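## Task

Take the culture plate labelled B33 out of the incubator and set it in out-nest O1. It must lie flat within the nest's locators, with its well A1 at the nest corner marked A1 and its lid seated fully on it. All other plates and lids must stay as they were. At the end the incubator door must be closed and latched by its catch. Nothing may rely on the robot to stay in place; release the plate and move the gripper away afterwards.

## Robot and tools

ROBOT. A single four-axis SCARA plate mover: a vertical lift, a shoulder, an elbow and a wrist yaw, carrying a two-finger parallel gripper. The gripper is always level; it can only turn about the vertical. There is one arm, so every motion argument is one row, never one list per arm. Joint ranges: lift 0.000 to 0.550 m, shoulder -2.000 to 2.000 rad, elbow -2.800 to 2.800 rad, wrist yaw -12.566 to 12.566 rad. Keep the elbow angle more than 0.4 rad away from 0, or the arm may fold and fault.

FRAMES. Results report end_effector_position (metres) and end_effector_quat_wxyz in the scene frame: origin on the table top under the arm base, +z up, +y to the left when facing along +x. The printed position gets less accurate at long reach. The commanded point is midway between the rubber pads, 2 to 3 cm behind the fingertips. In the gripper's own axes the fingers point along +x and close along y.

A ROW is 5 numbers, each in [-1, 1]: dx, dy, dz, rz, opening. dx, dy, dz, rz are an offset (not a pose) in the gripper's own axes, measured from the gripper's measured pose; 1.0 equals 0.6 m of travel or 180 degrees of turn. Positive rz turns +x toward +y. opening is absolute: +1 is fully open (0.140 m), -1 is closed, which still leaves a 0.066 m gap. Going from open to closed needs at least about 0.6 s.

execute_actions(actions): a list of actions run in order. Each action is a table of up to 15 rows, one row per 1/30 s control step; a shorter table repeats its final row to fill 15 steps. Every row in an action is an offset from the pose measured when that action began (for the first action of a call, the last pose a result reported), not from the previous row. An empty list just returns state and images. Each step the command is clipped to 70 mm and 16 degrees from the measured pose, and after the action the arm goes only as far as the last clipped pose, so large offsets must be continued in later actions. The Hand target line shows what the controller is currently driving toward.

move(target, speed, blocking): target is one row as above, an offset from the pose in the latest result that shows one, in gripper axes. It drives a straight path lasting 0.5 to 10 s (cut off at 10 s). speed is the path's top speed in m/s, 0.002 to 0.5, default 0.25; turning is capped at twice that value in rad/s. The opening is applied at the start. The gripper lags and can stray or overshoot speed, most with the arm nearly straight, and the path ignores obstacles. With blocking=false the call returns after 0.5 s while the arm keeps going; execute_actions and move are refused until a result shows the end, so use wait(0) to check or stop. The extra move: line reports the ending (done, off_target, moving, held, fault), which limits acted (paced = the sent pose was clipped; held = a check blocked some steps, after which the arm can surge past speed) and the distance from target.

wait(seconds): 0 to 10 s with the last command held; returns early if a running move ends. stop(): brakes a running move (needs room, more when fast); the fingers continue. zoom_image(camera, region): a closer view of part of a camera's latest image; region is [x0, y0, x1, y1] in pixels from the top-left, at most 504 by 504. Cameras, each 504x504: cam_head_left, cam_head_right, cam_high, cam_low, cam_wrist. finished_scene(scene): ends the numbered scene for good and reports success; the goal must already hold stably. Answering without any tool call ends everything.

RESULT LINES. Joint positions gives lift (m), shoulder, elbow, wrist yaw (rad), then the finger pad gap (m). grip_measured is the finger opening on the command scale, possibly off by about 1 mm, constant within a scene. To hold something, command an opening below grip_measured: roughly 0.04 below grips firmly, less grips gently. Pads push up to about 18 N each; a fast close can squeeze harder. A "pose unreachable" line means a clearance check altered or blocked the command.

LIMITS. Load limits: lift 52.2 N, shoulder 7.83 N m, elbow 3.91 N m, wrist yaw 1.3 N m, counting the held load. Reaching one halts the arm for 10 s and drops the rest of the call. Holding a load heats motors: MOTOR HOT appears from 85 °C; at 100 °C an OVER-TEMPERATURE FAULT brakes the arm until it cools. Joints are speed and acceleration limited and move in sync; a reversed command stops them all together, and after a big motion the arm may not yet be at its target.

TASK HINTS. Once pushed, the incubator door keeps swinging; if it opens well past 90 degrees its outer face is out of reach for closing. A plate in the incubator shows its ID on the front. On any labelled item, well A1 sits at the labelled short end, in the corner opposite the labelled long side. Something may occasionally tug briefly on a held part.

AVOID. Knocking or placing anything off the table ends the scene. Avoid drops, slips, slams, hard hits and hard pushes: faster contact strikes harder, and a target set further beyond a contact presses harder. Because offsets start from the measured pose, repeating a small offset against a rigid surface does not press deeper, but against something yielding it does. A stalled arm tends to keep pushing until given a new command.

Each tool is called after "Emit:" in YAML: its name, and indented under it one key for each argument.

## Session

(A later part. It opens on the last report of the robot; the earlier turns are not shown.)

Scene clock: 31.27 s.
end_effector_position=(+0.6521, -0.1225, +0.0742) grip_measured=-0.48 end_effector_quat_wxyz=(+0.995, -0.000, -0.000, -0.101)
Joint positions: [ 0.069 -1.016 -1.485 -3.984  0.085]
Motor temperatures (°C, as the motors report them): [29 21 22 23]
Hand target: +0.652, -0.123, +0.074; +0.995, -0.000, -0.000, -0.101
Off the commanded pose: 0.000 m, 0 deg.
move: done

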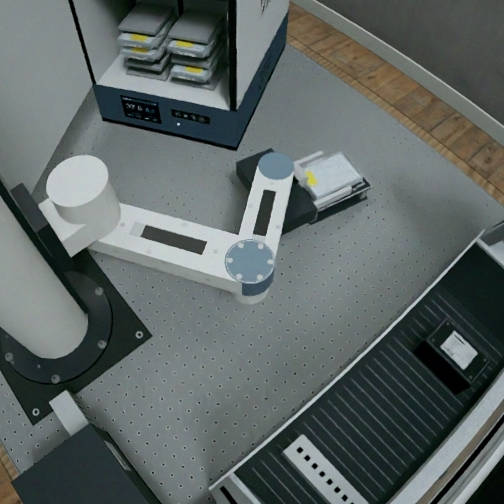

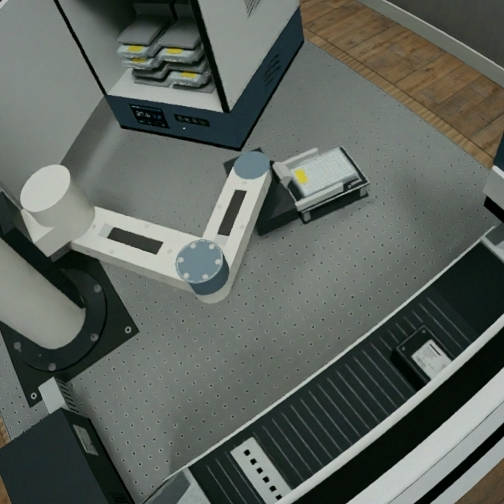

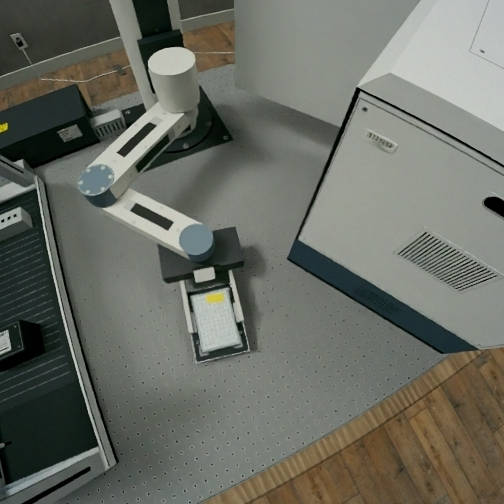

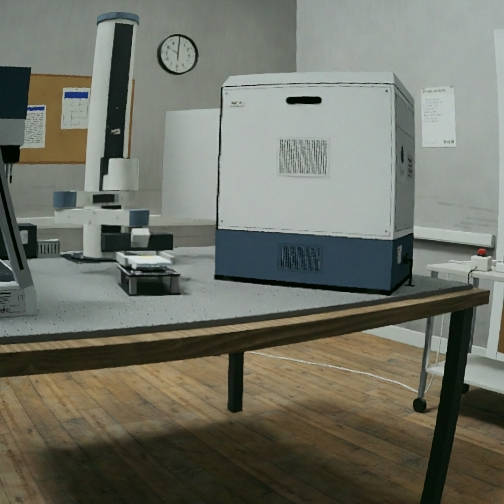

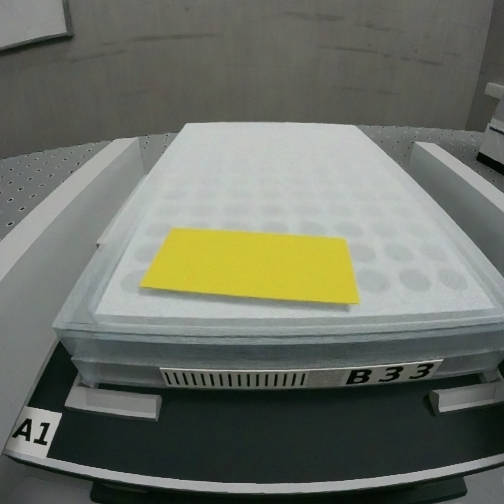

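Emit:
execute_actions:
  actions:
    - [[0.0005,-0.002,-0.001,-0.002,-0.525]]

Emit:
move:
  target: [0,0,-0.008,0,-0.525]
  speed: 0.012

Emit:
zoom_image:
  camera: "cam_high"
  region: [175,280,260,370]

Scene clock: 36.60 s.
end_effector_position=(+0.6522, -0.1237, +0.0736) grip_measured=-0.48 end_effector_quat_wxyz=(+0.995, -0.000, -0.000, -0.104)
Joint positions: [ 0.069 -1.016 -1.487 -3.988  0.085]
Motor temperatures (°C, as the motors report them): [29 21 22 23]
Hand target: +0.652, -0.124, +0.074; +0.995, -0.000, -0.000, -0.104
Off the commanded pose: 0.000 m, 0 deg.

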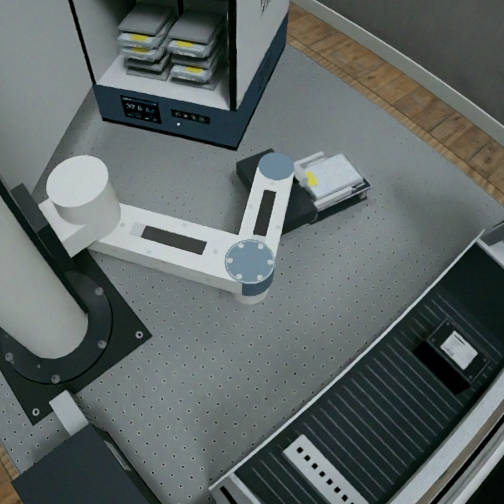

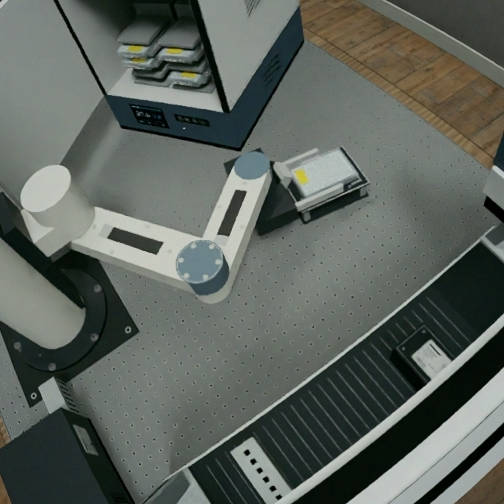

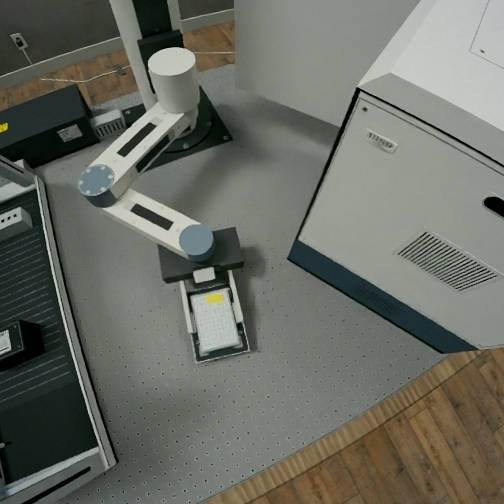

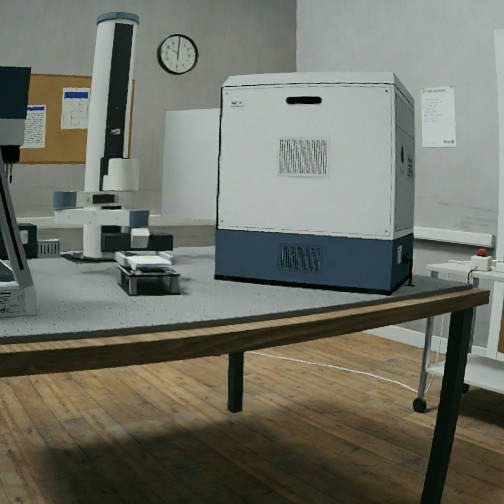

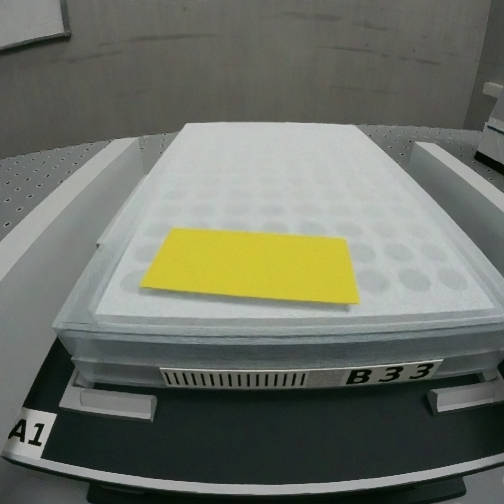

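Scene clock: 37.30 s.
end_effector_position=(+0.6522, -0.1238, +0.0688) grip_measured=-0.48 end_effector_quat_wxyz=(+0.995, -0.000, -0.000, -0.104)
Joint positions: [ 0.064 -1.016 -1.487 -3.988  0.085]
Motor temperatures (°C, as the motors report them): [29 21 22 23]
Hand target: +0.652, -0.124, +0.069; +0.995, -0.000, -0.000, -0.104
Off the commanded pose: 0.000 m, 0 deg.
move: done

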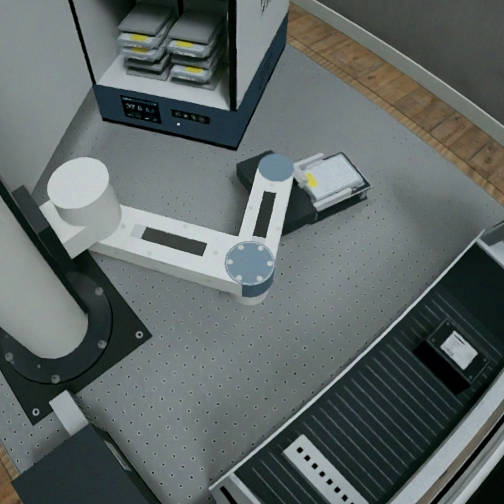

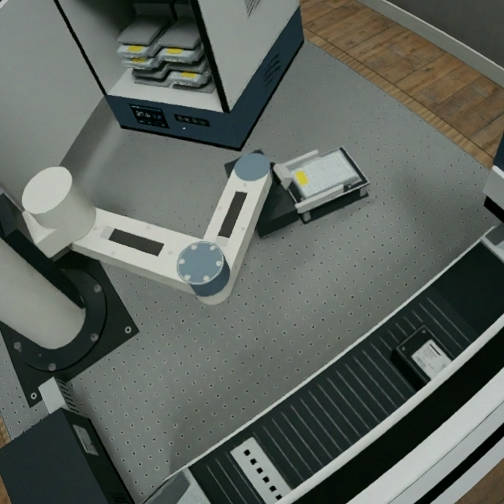

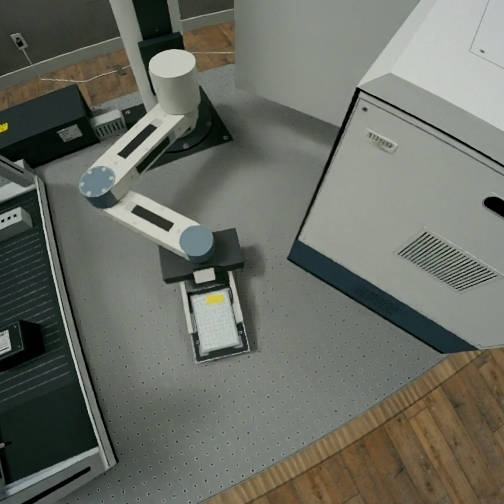

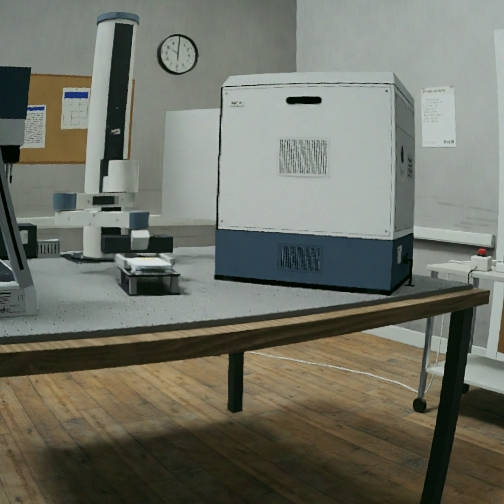

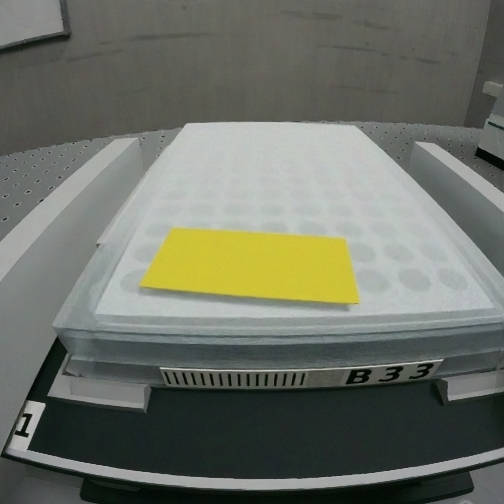

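Region (175, 280, 260, 370) of cam_high's 504x504 image, scaled by 5.600, with more detail than that image has.

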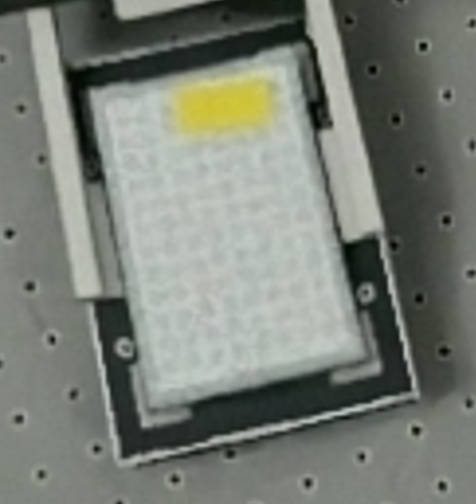

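Emit:
execute_actions:
  actions:
    - [[0,0,-0.0005,0,-0.525],[0,0,-0.001,0,-0.525],[0,0,-0.0015,0,-0.525],[0,0,-0.0015,0,-0.525],[0,0,-0.0015,0,-0.525],[0,0,-0.0015,0,-0.48],[0,0,-0.0015,0,-0.46],[0,0,-0.0015,0,-0.44],[0,0,-0.0015,0,-0.4],[0,0,-0.0015,0,-0.3],[0,0,-0.0015,0,-0.1]]

Emit:
move:
  target: [0,0,0.05,0,-0.1]
  speed: 0.12

Emit:
move:
  target: [-0.453,0.354,0.76,0.25,-0.1]
  speed: 0.4

Emit:
zoom_image:
  camera: "cam_low"
  region: [110,245,190,290]

Emit:
zoom_image:
  camera: "cam_head_right"
  region: [270,135,375,225]

Scene clock: 45.57 s.
end_effector_position=(+0.6523, -0.1237, +0.0679) grip_measured=-0.10 end_effector_quat_wxyz=(+0.995, -0.000, -0.000, -0.104)
Joint positions: [ 0.063 -1.016 -1.487 -3.989  0.099]
Motor temperatures (°C, as the motors report them): [29 21 22 23]
Hand target: +0.652, -0.124, +0.068; +0.995, -0.000, -0.000, -0.104
Off the commanded pose: 0.000 m, 0 deg.

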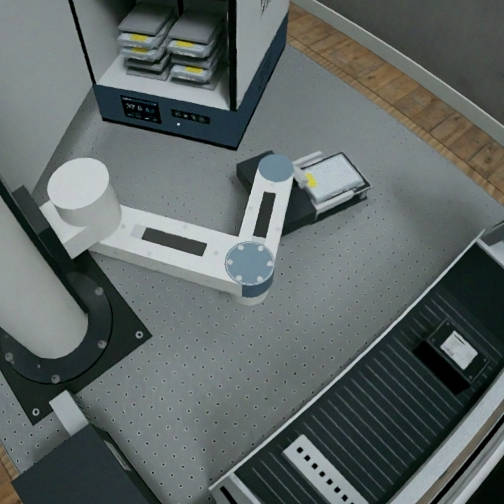

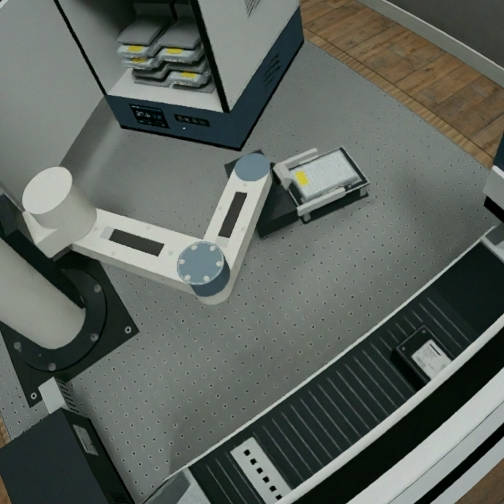

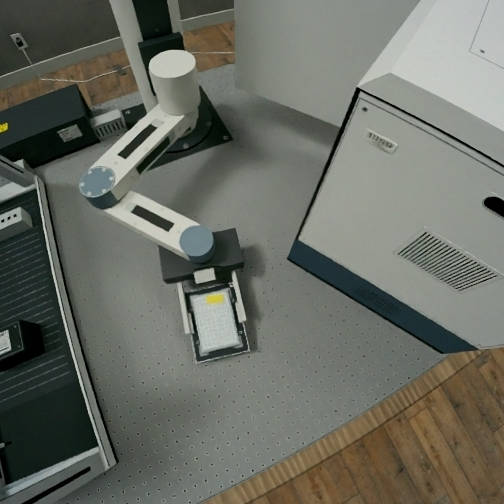

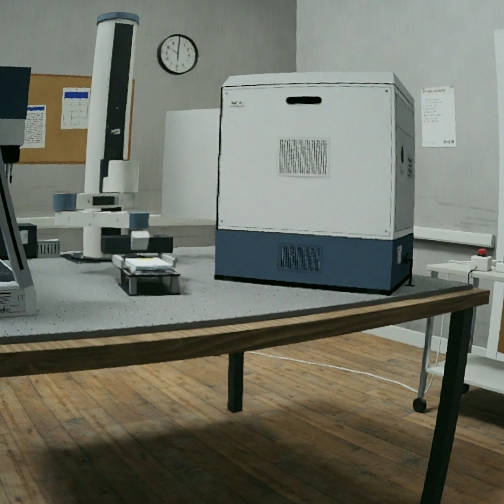

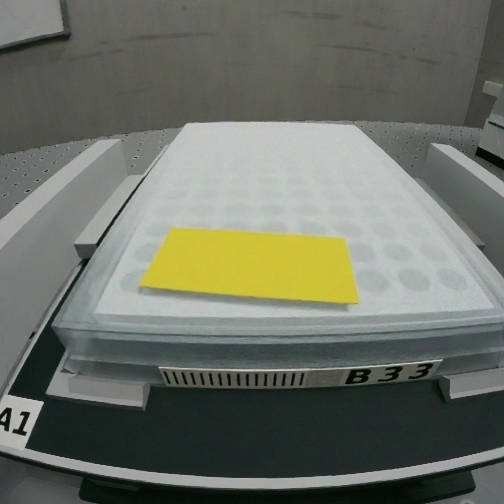

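Scene clock: 46.27 s.
end_effector_position=(+0.6523, -0.1237, +0.0979) grip_measured=-0.10 end_effector_quat_wxyz=(+0.995, -0.000, -0.000, -0.104)
Joint positions: [ 0.093 -1.016 -1.487 -3.989  0.099]
Motor temperatures (°C, as the motors report them): [29 21 22 23]
Hand target: +0.652, -0.124, +0.098; +0.995, -0.000, -0.000, -0.104
Off the commanded pose: 0.000 m, 0 deg.
move: done

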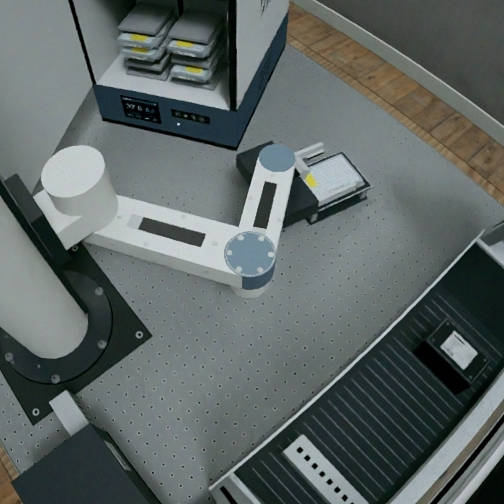

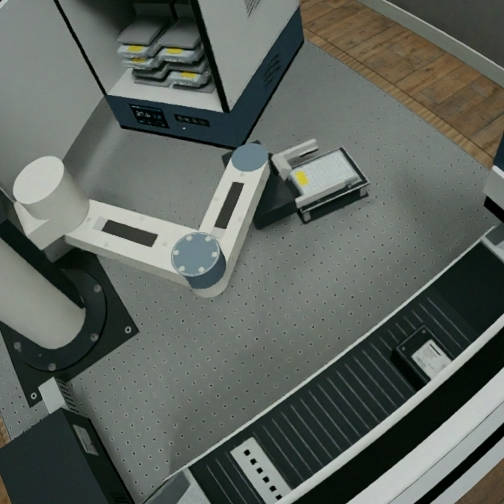

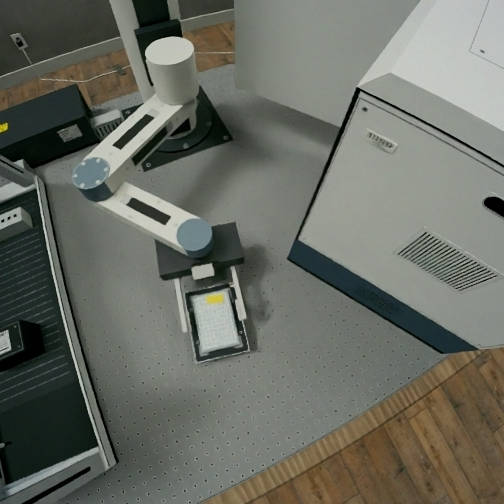

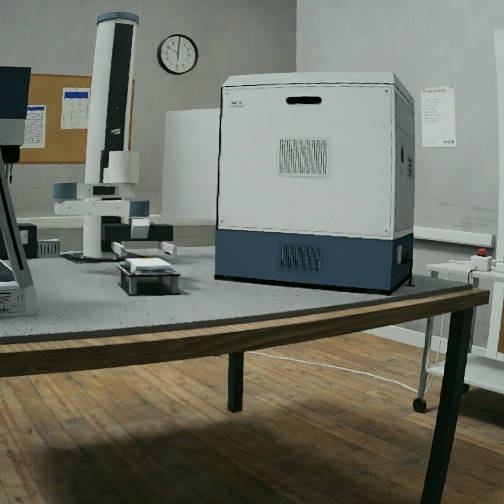

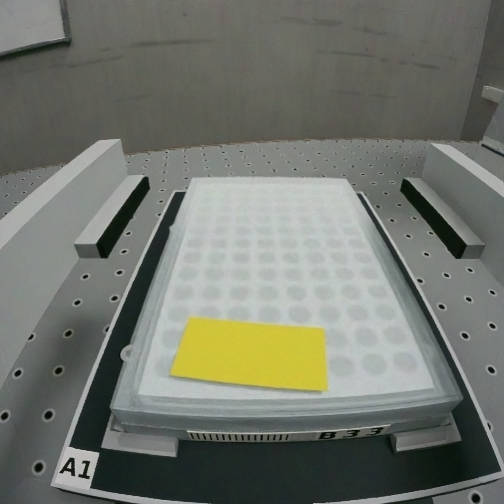

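Scene clock: 48.20 s.
end_effector_position=(+0.4301, +0.1404, +0.5540) grip_measured=-0.10 end_effector_quat_wxyz=(+0.959, -0.000, -0.000, +0.285)
Joint positions: [ 0.549 -0.595 -0.573 -4.537  0.099]
Motor temperatures (°C, as the motors report them): [29 21 22 23]
Hand target: +0.430, +0.140, +0.554; +0.959, -0.000, -0.000, +0.285
Off the commanded pose: 0.000 m, 0 deg.
move: done

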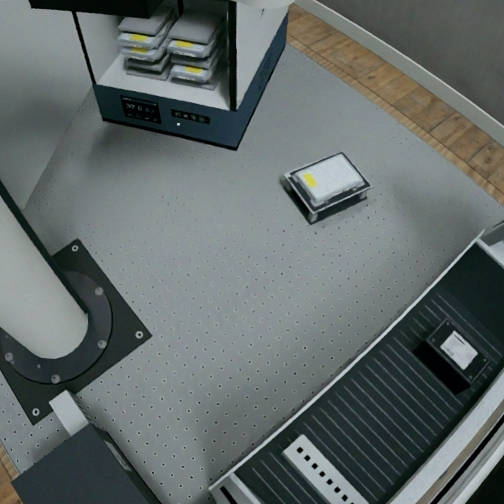

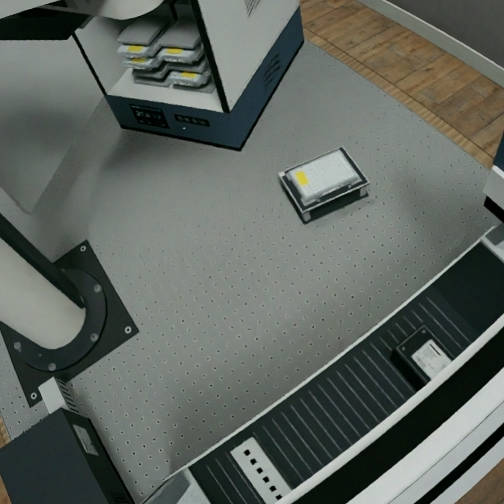

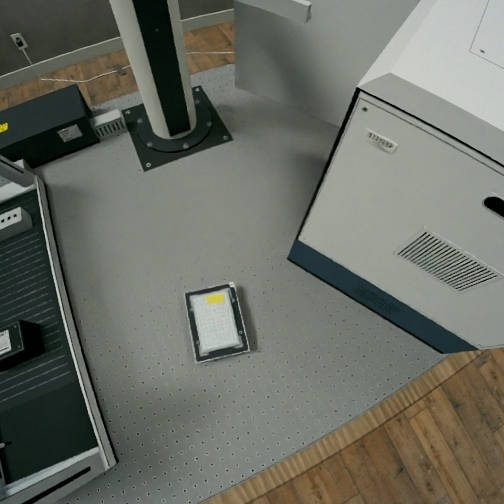

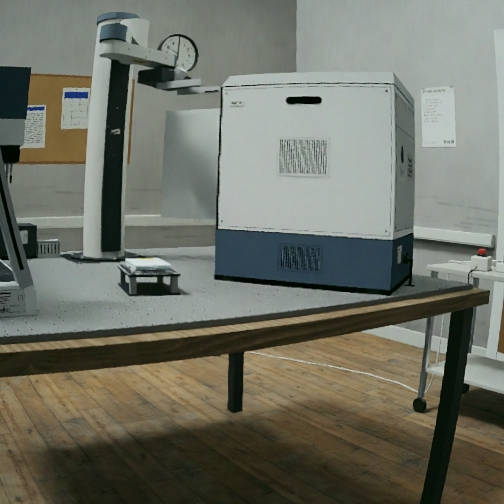

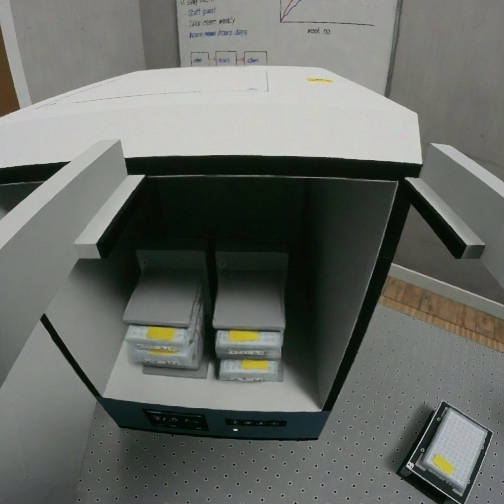

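Region (110, 245, 190, 290) of cam_low's 504x504 image, scaled by 6.300, with more detail than that image has; it fills the top 284 rows of this view, and the rest is white.

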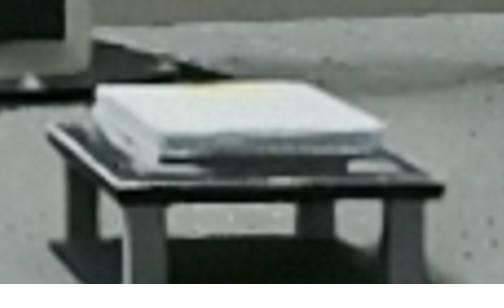

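Region (270, 135, 375, 225) of cam_head_right's 504x504 image, scaled by 4.800, with more detail than that image has; it fills the top 432 rows of this view, and the rest is white.

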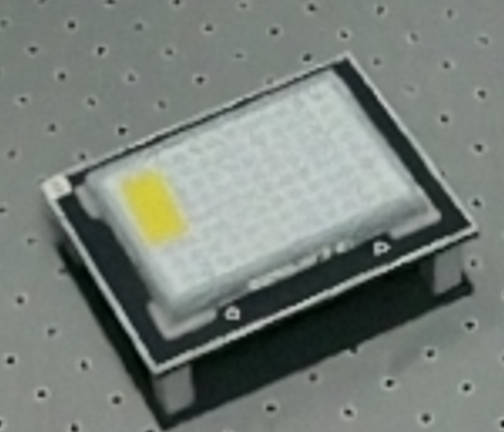

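Emit:
move:
  target: [-0.083,0.677,0,0.005,1]
  speed: 0.3

Scene clock: 52.77 s.
end_effector_position=(+0.1662, +0.4534, +0.5540) grip_measured=+1.00 end_effector_quat_wxyz=(+0.956, -0.000, -0.000, +0.292)
Joint positions: [ 0.549  1.248 -1.722 -5.216  0.14 ]
Motor temperatures (°C, as the motors report them): [29 21 22 23]
Hand target: +0.166, +0.453, +0.554; +0.956, -0.000, -0.000, +0.293
Off the commanded pose: 0.000 m, 0 deg.
move: done

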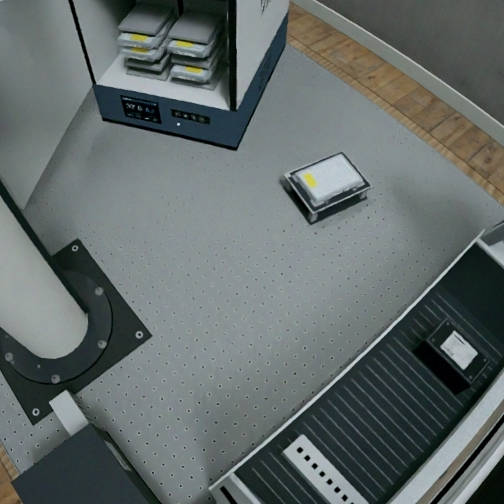

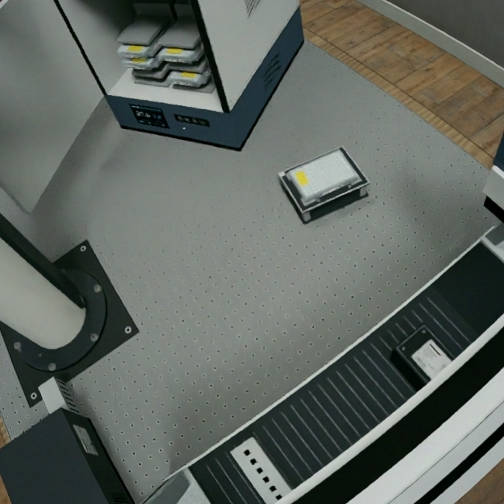

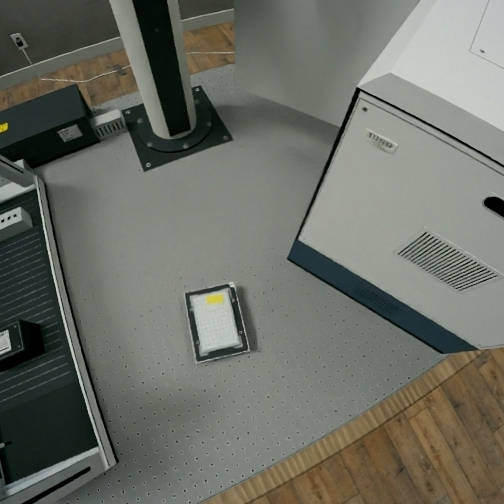

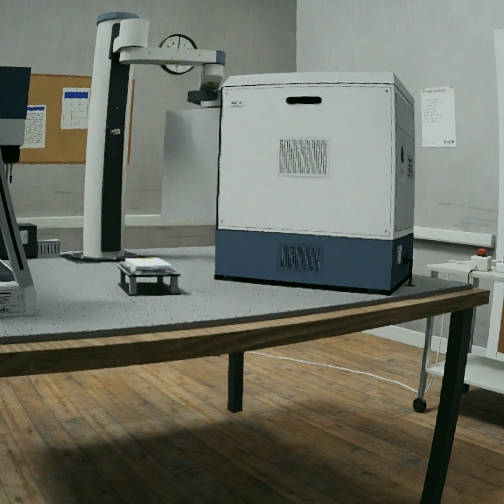

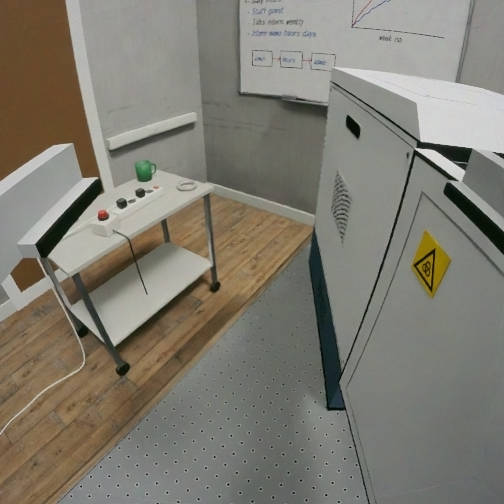

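Emit:
move:
  target: [0,-0.016,-0.09,0,1]
  speed: 0.15

Emit:
move:
  target: [-0.025,-0.13,0,0.111,1]
  speed: 0.1

Emit:
move:
  target: [-0.03,-0.262,0,0.306,1]
  speed: 0.15

Scene clock: 56.00 s.
end_effector_position=(+0.1715, +0.4455, +0.4999) grip_measured=+1.00 end_effector_quat_wxyz=(+0.956, -0.000, -0.000, +0.293)
Joint positions: [ 0.495  1.219 -1.668 -5.24   0.14 ]
Motor temperatures (°C, as the motors report them): [29 21 22 23]
Hand target: +0.172, +0.445, +0.500; +0.956, -0.000, -0.000, +0.292
Off the commanded pose: 0.000 m, 0 deg.
move: done

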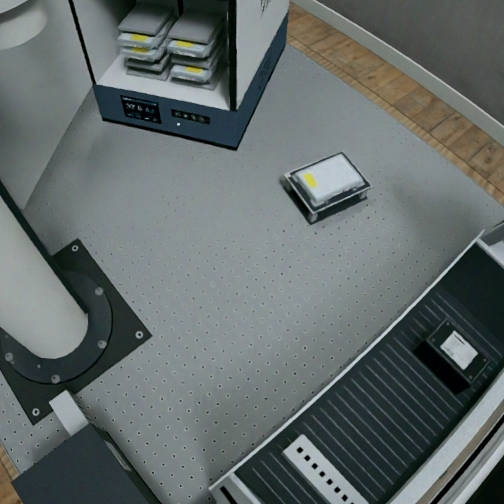

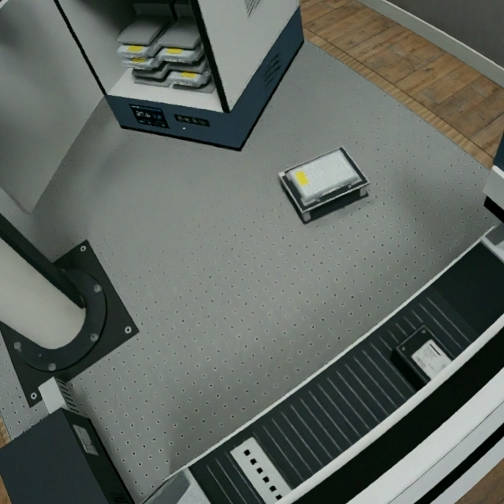

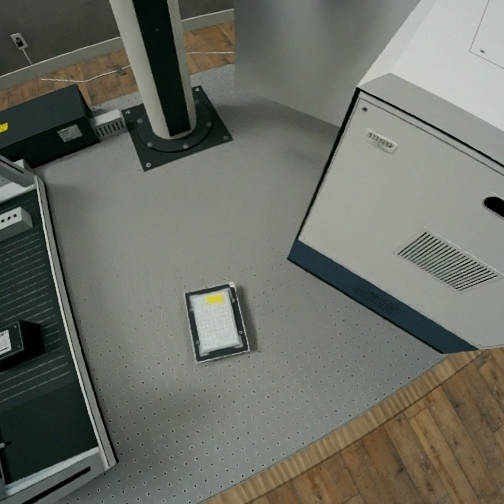

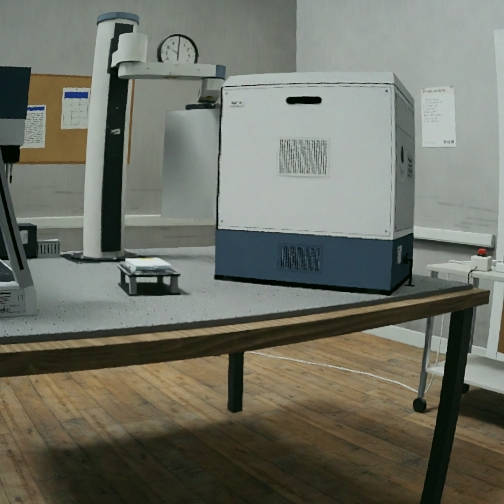

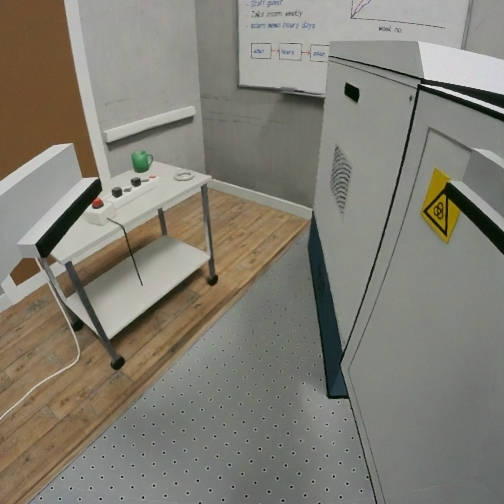

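Scene clock: 58.00 s.
end_effector_position=(+0.2027, +0.3724, +0.4999) grip_measured=+1.00 end_effector_quat_wxyz=(+0.891, -0.000, -0.000, +0.454)
Joint positions: [ 0.495  0.868 -1.059 -5.15   0.14 ]
Motor temperatures (°C, as the motors report them): [29 21 22 23]
Hand target: +0.203, +0.372, +0.500; +0.891, -0.000, -0.000, +0.454
Off the commanded pose: 0.000 m, 0 deg.
move: done

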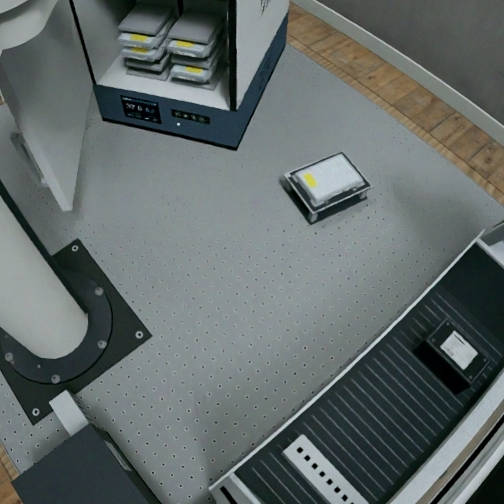

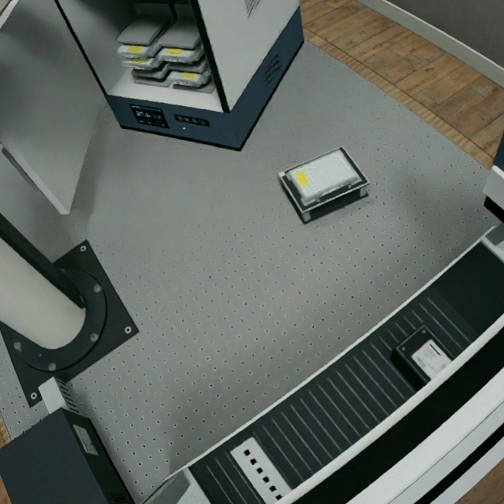

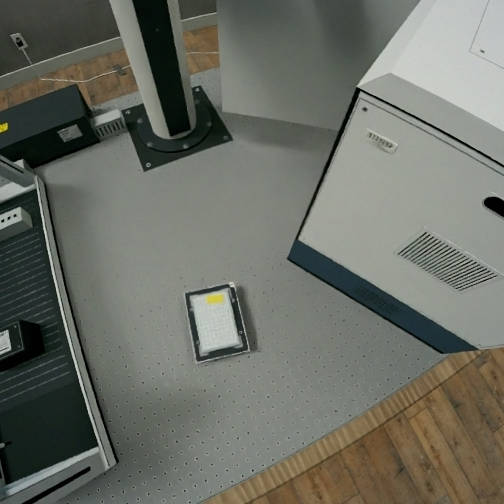

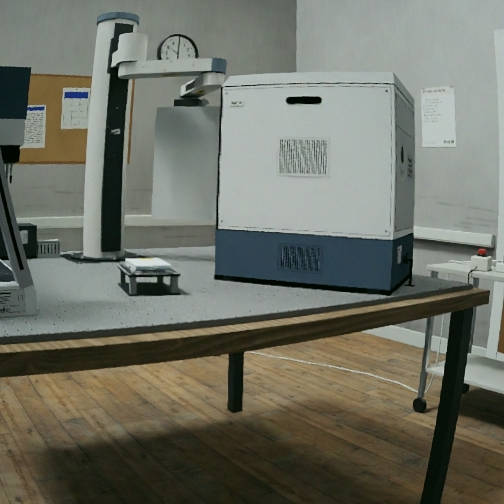

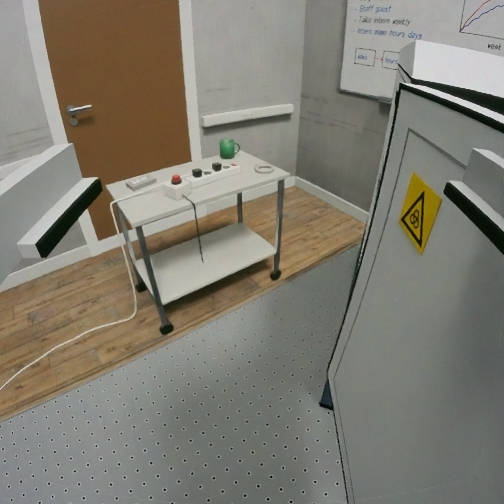

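Scene clock: 61.47 s.
end_effector_position=(+0.3197, +0.2654, +0.4999) grip_measured=+1.00 end_effector_quat_wxyz=(+0.580, -0.000, -0.000, +0.814)
Joint positions: [ 0.495 -0.348 -0.914 -3.118  0.14 ]
Motor temperatures (°C, as the motors report them): [29 21 22 23]
Hand target: +0.320, +0.265, +0.500; +0.580, -0.000, -0.000, +0.814
Off the commanded pose: 0.000 m, 0 deg.
move: done

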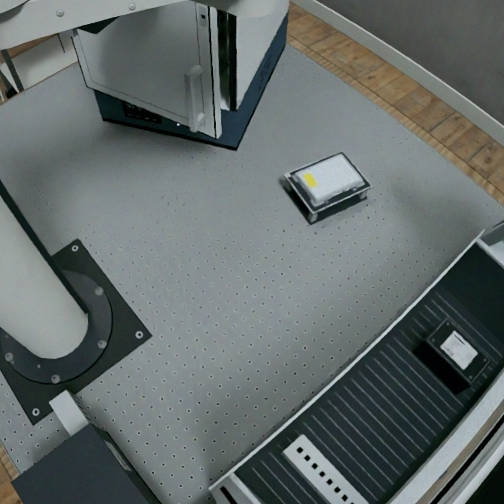

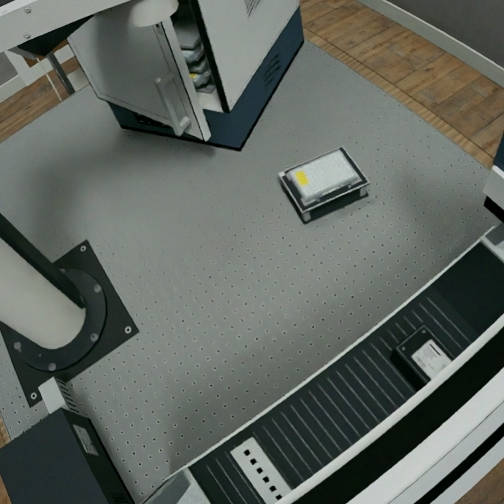

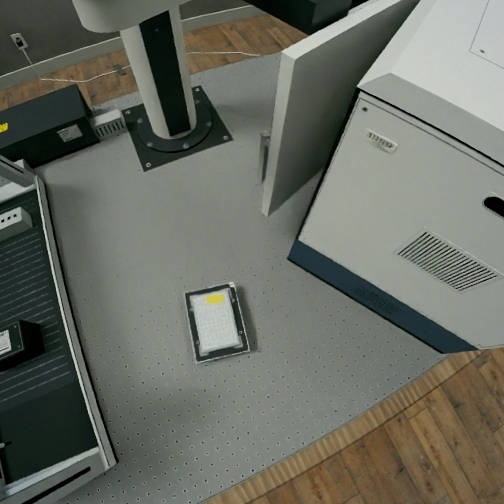

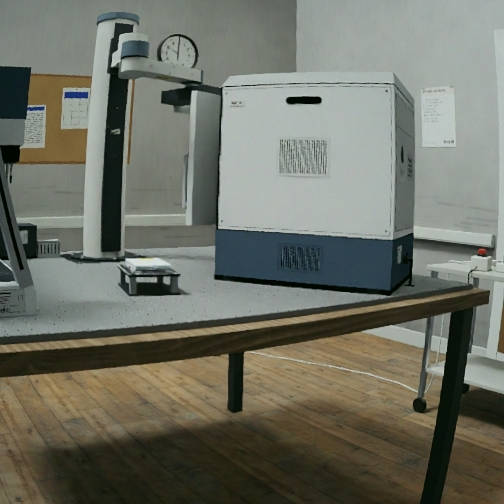

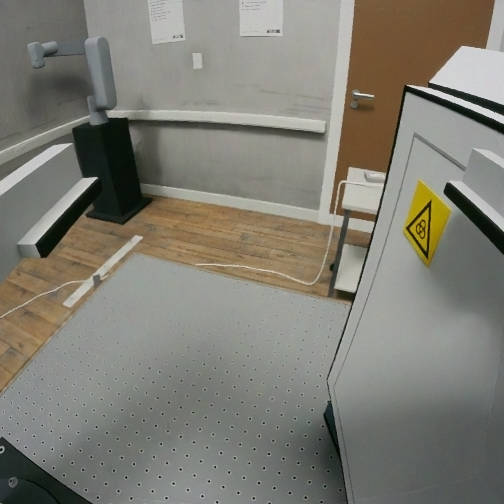

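Stop about 8 mm short of the shut pose.

Emit:
move:
  target: [-0.03,-0.05,0,0.066,1]
  speed: 0.07

Emit:
zoom_image:
  camera: "cam_high"
  region: [300,0,440,140]

Scene clock: 68.87 s.
end_effector_position=(+0.3540, +0.2581, +0.4999) grip_measured=+1.00 end_effector_quat_wxyz=(+0.493, -0.000, -0.000, +0.870)
Joint positions: [ 0.495 -0.372 -1.157 -2.645  0.14 ]
Motor temperatures (°C, as the motors report them): [29 21 22 23]
Hand target: +0.354, +0.258, +0.500; +0.493, -0.000, -0.000, +0.870
Off the commanded pose: 0.000 m, 0 deg.
move: done

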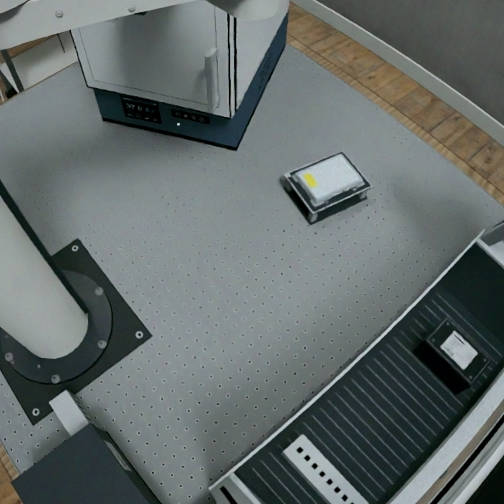

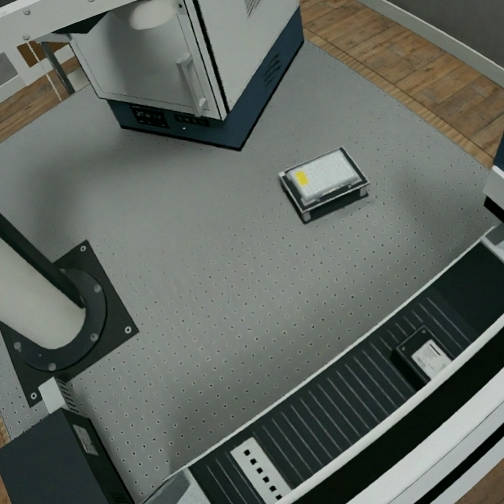

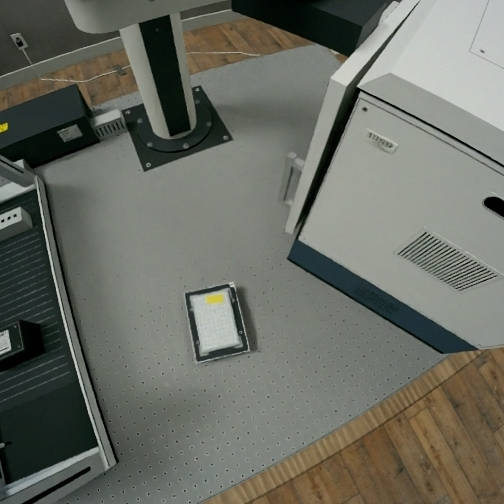

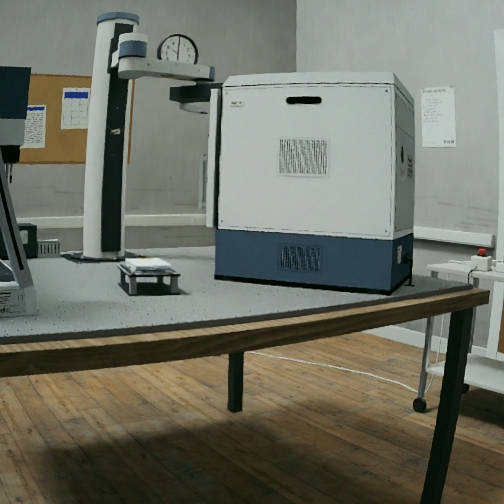

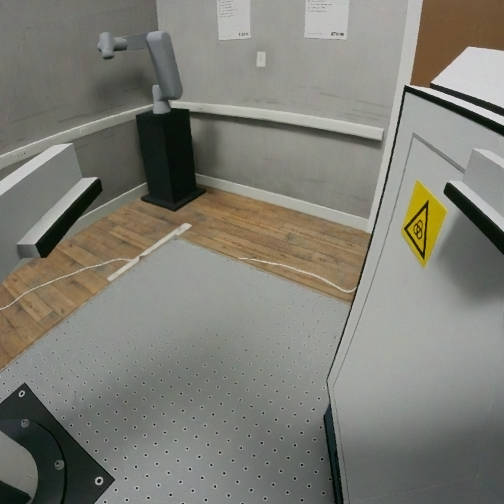

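Region (300, 0, 440, 140) of cam_high's 504x504 image, scaled by 3.600, with more detail than that image has.

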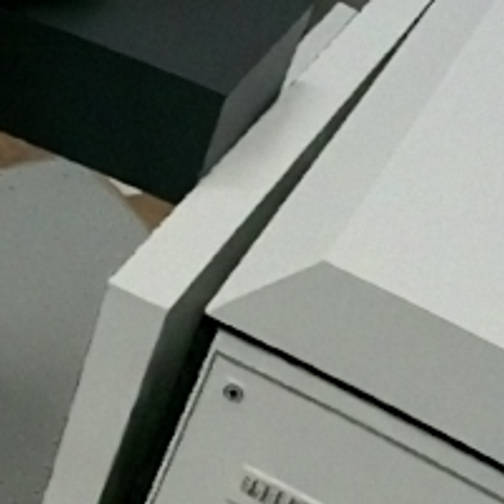

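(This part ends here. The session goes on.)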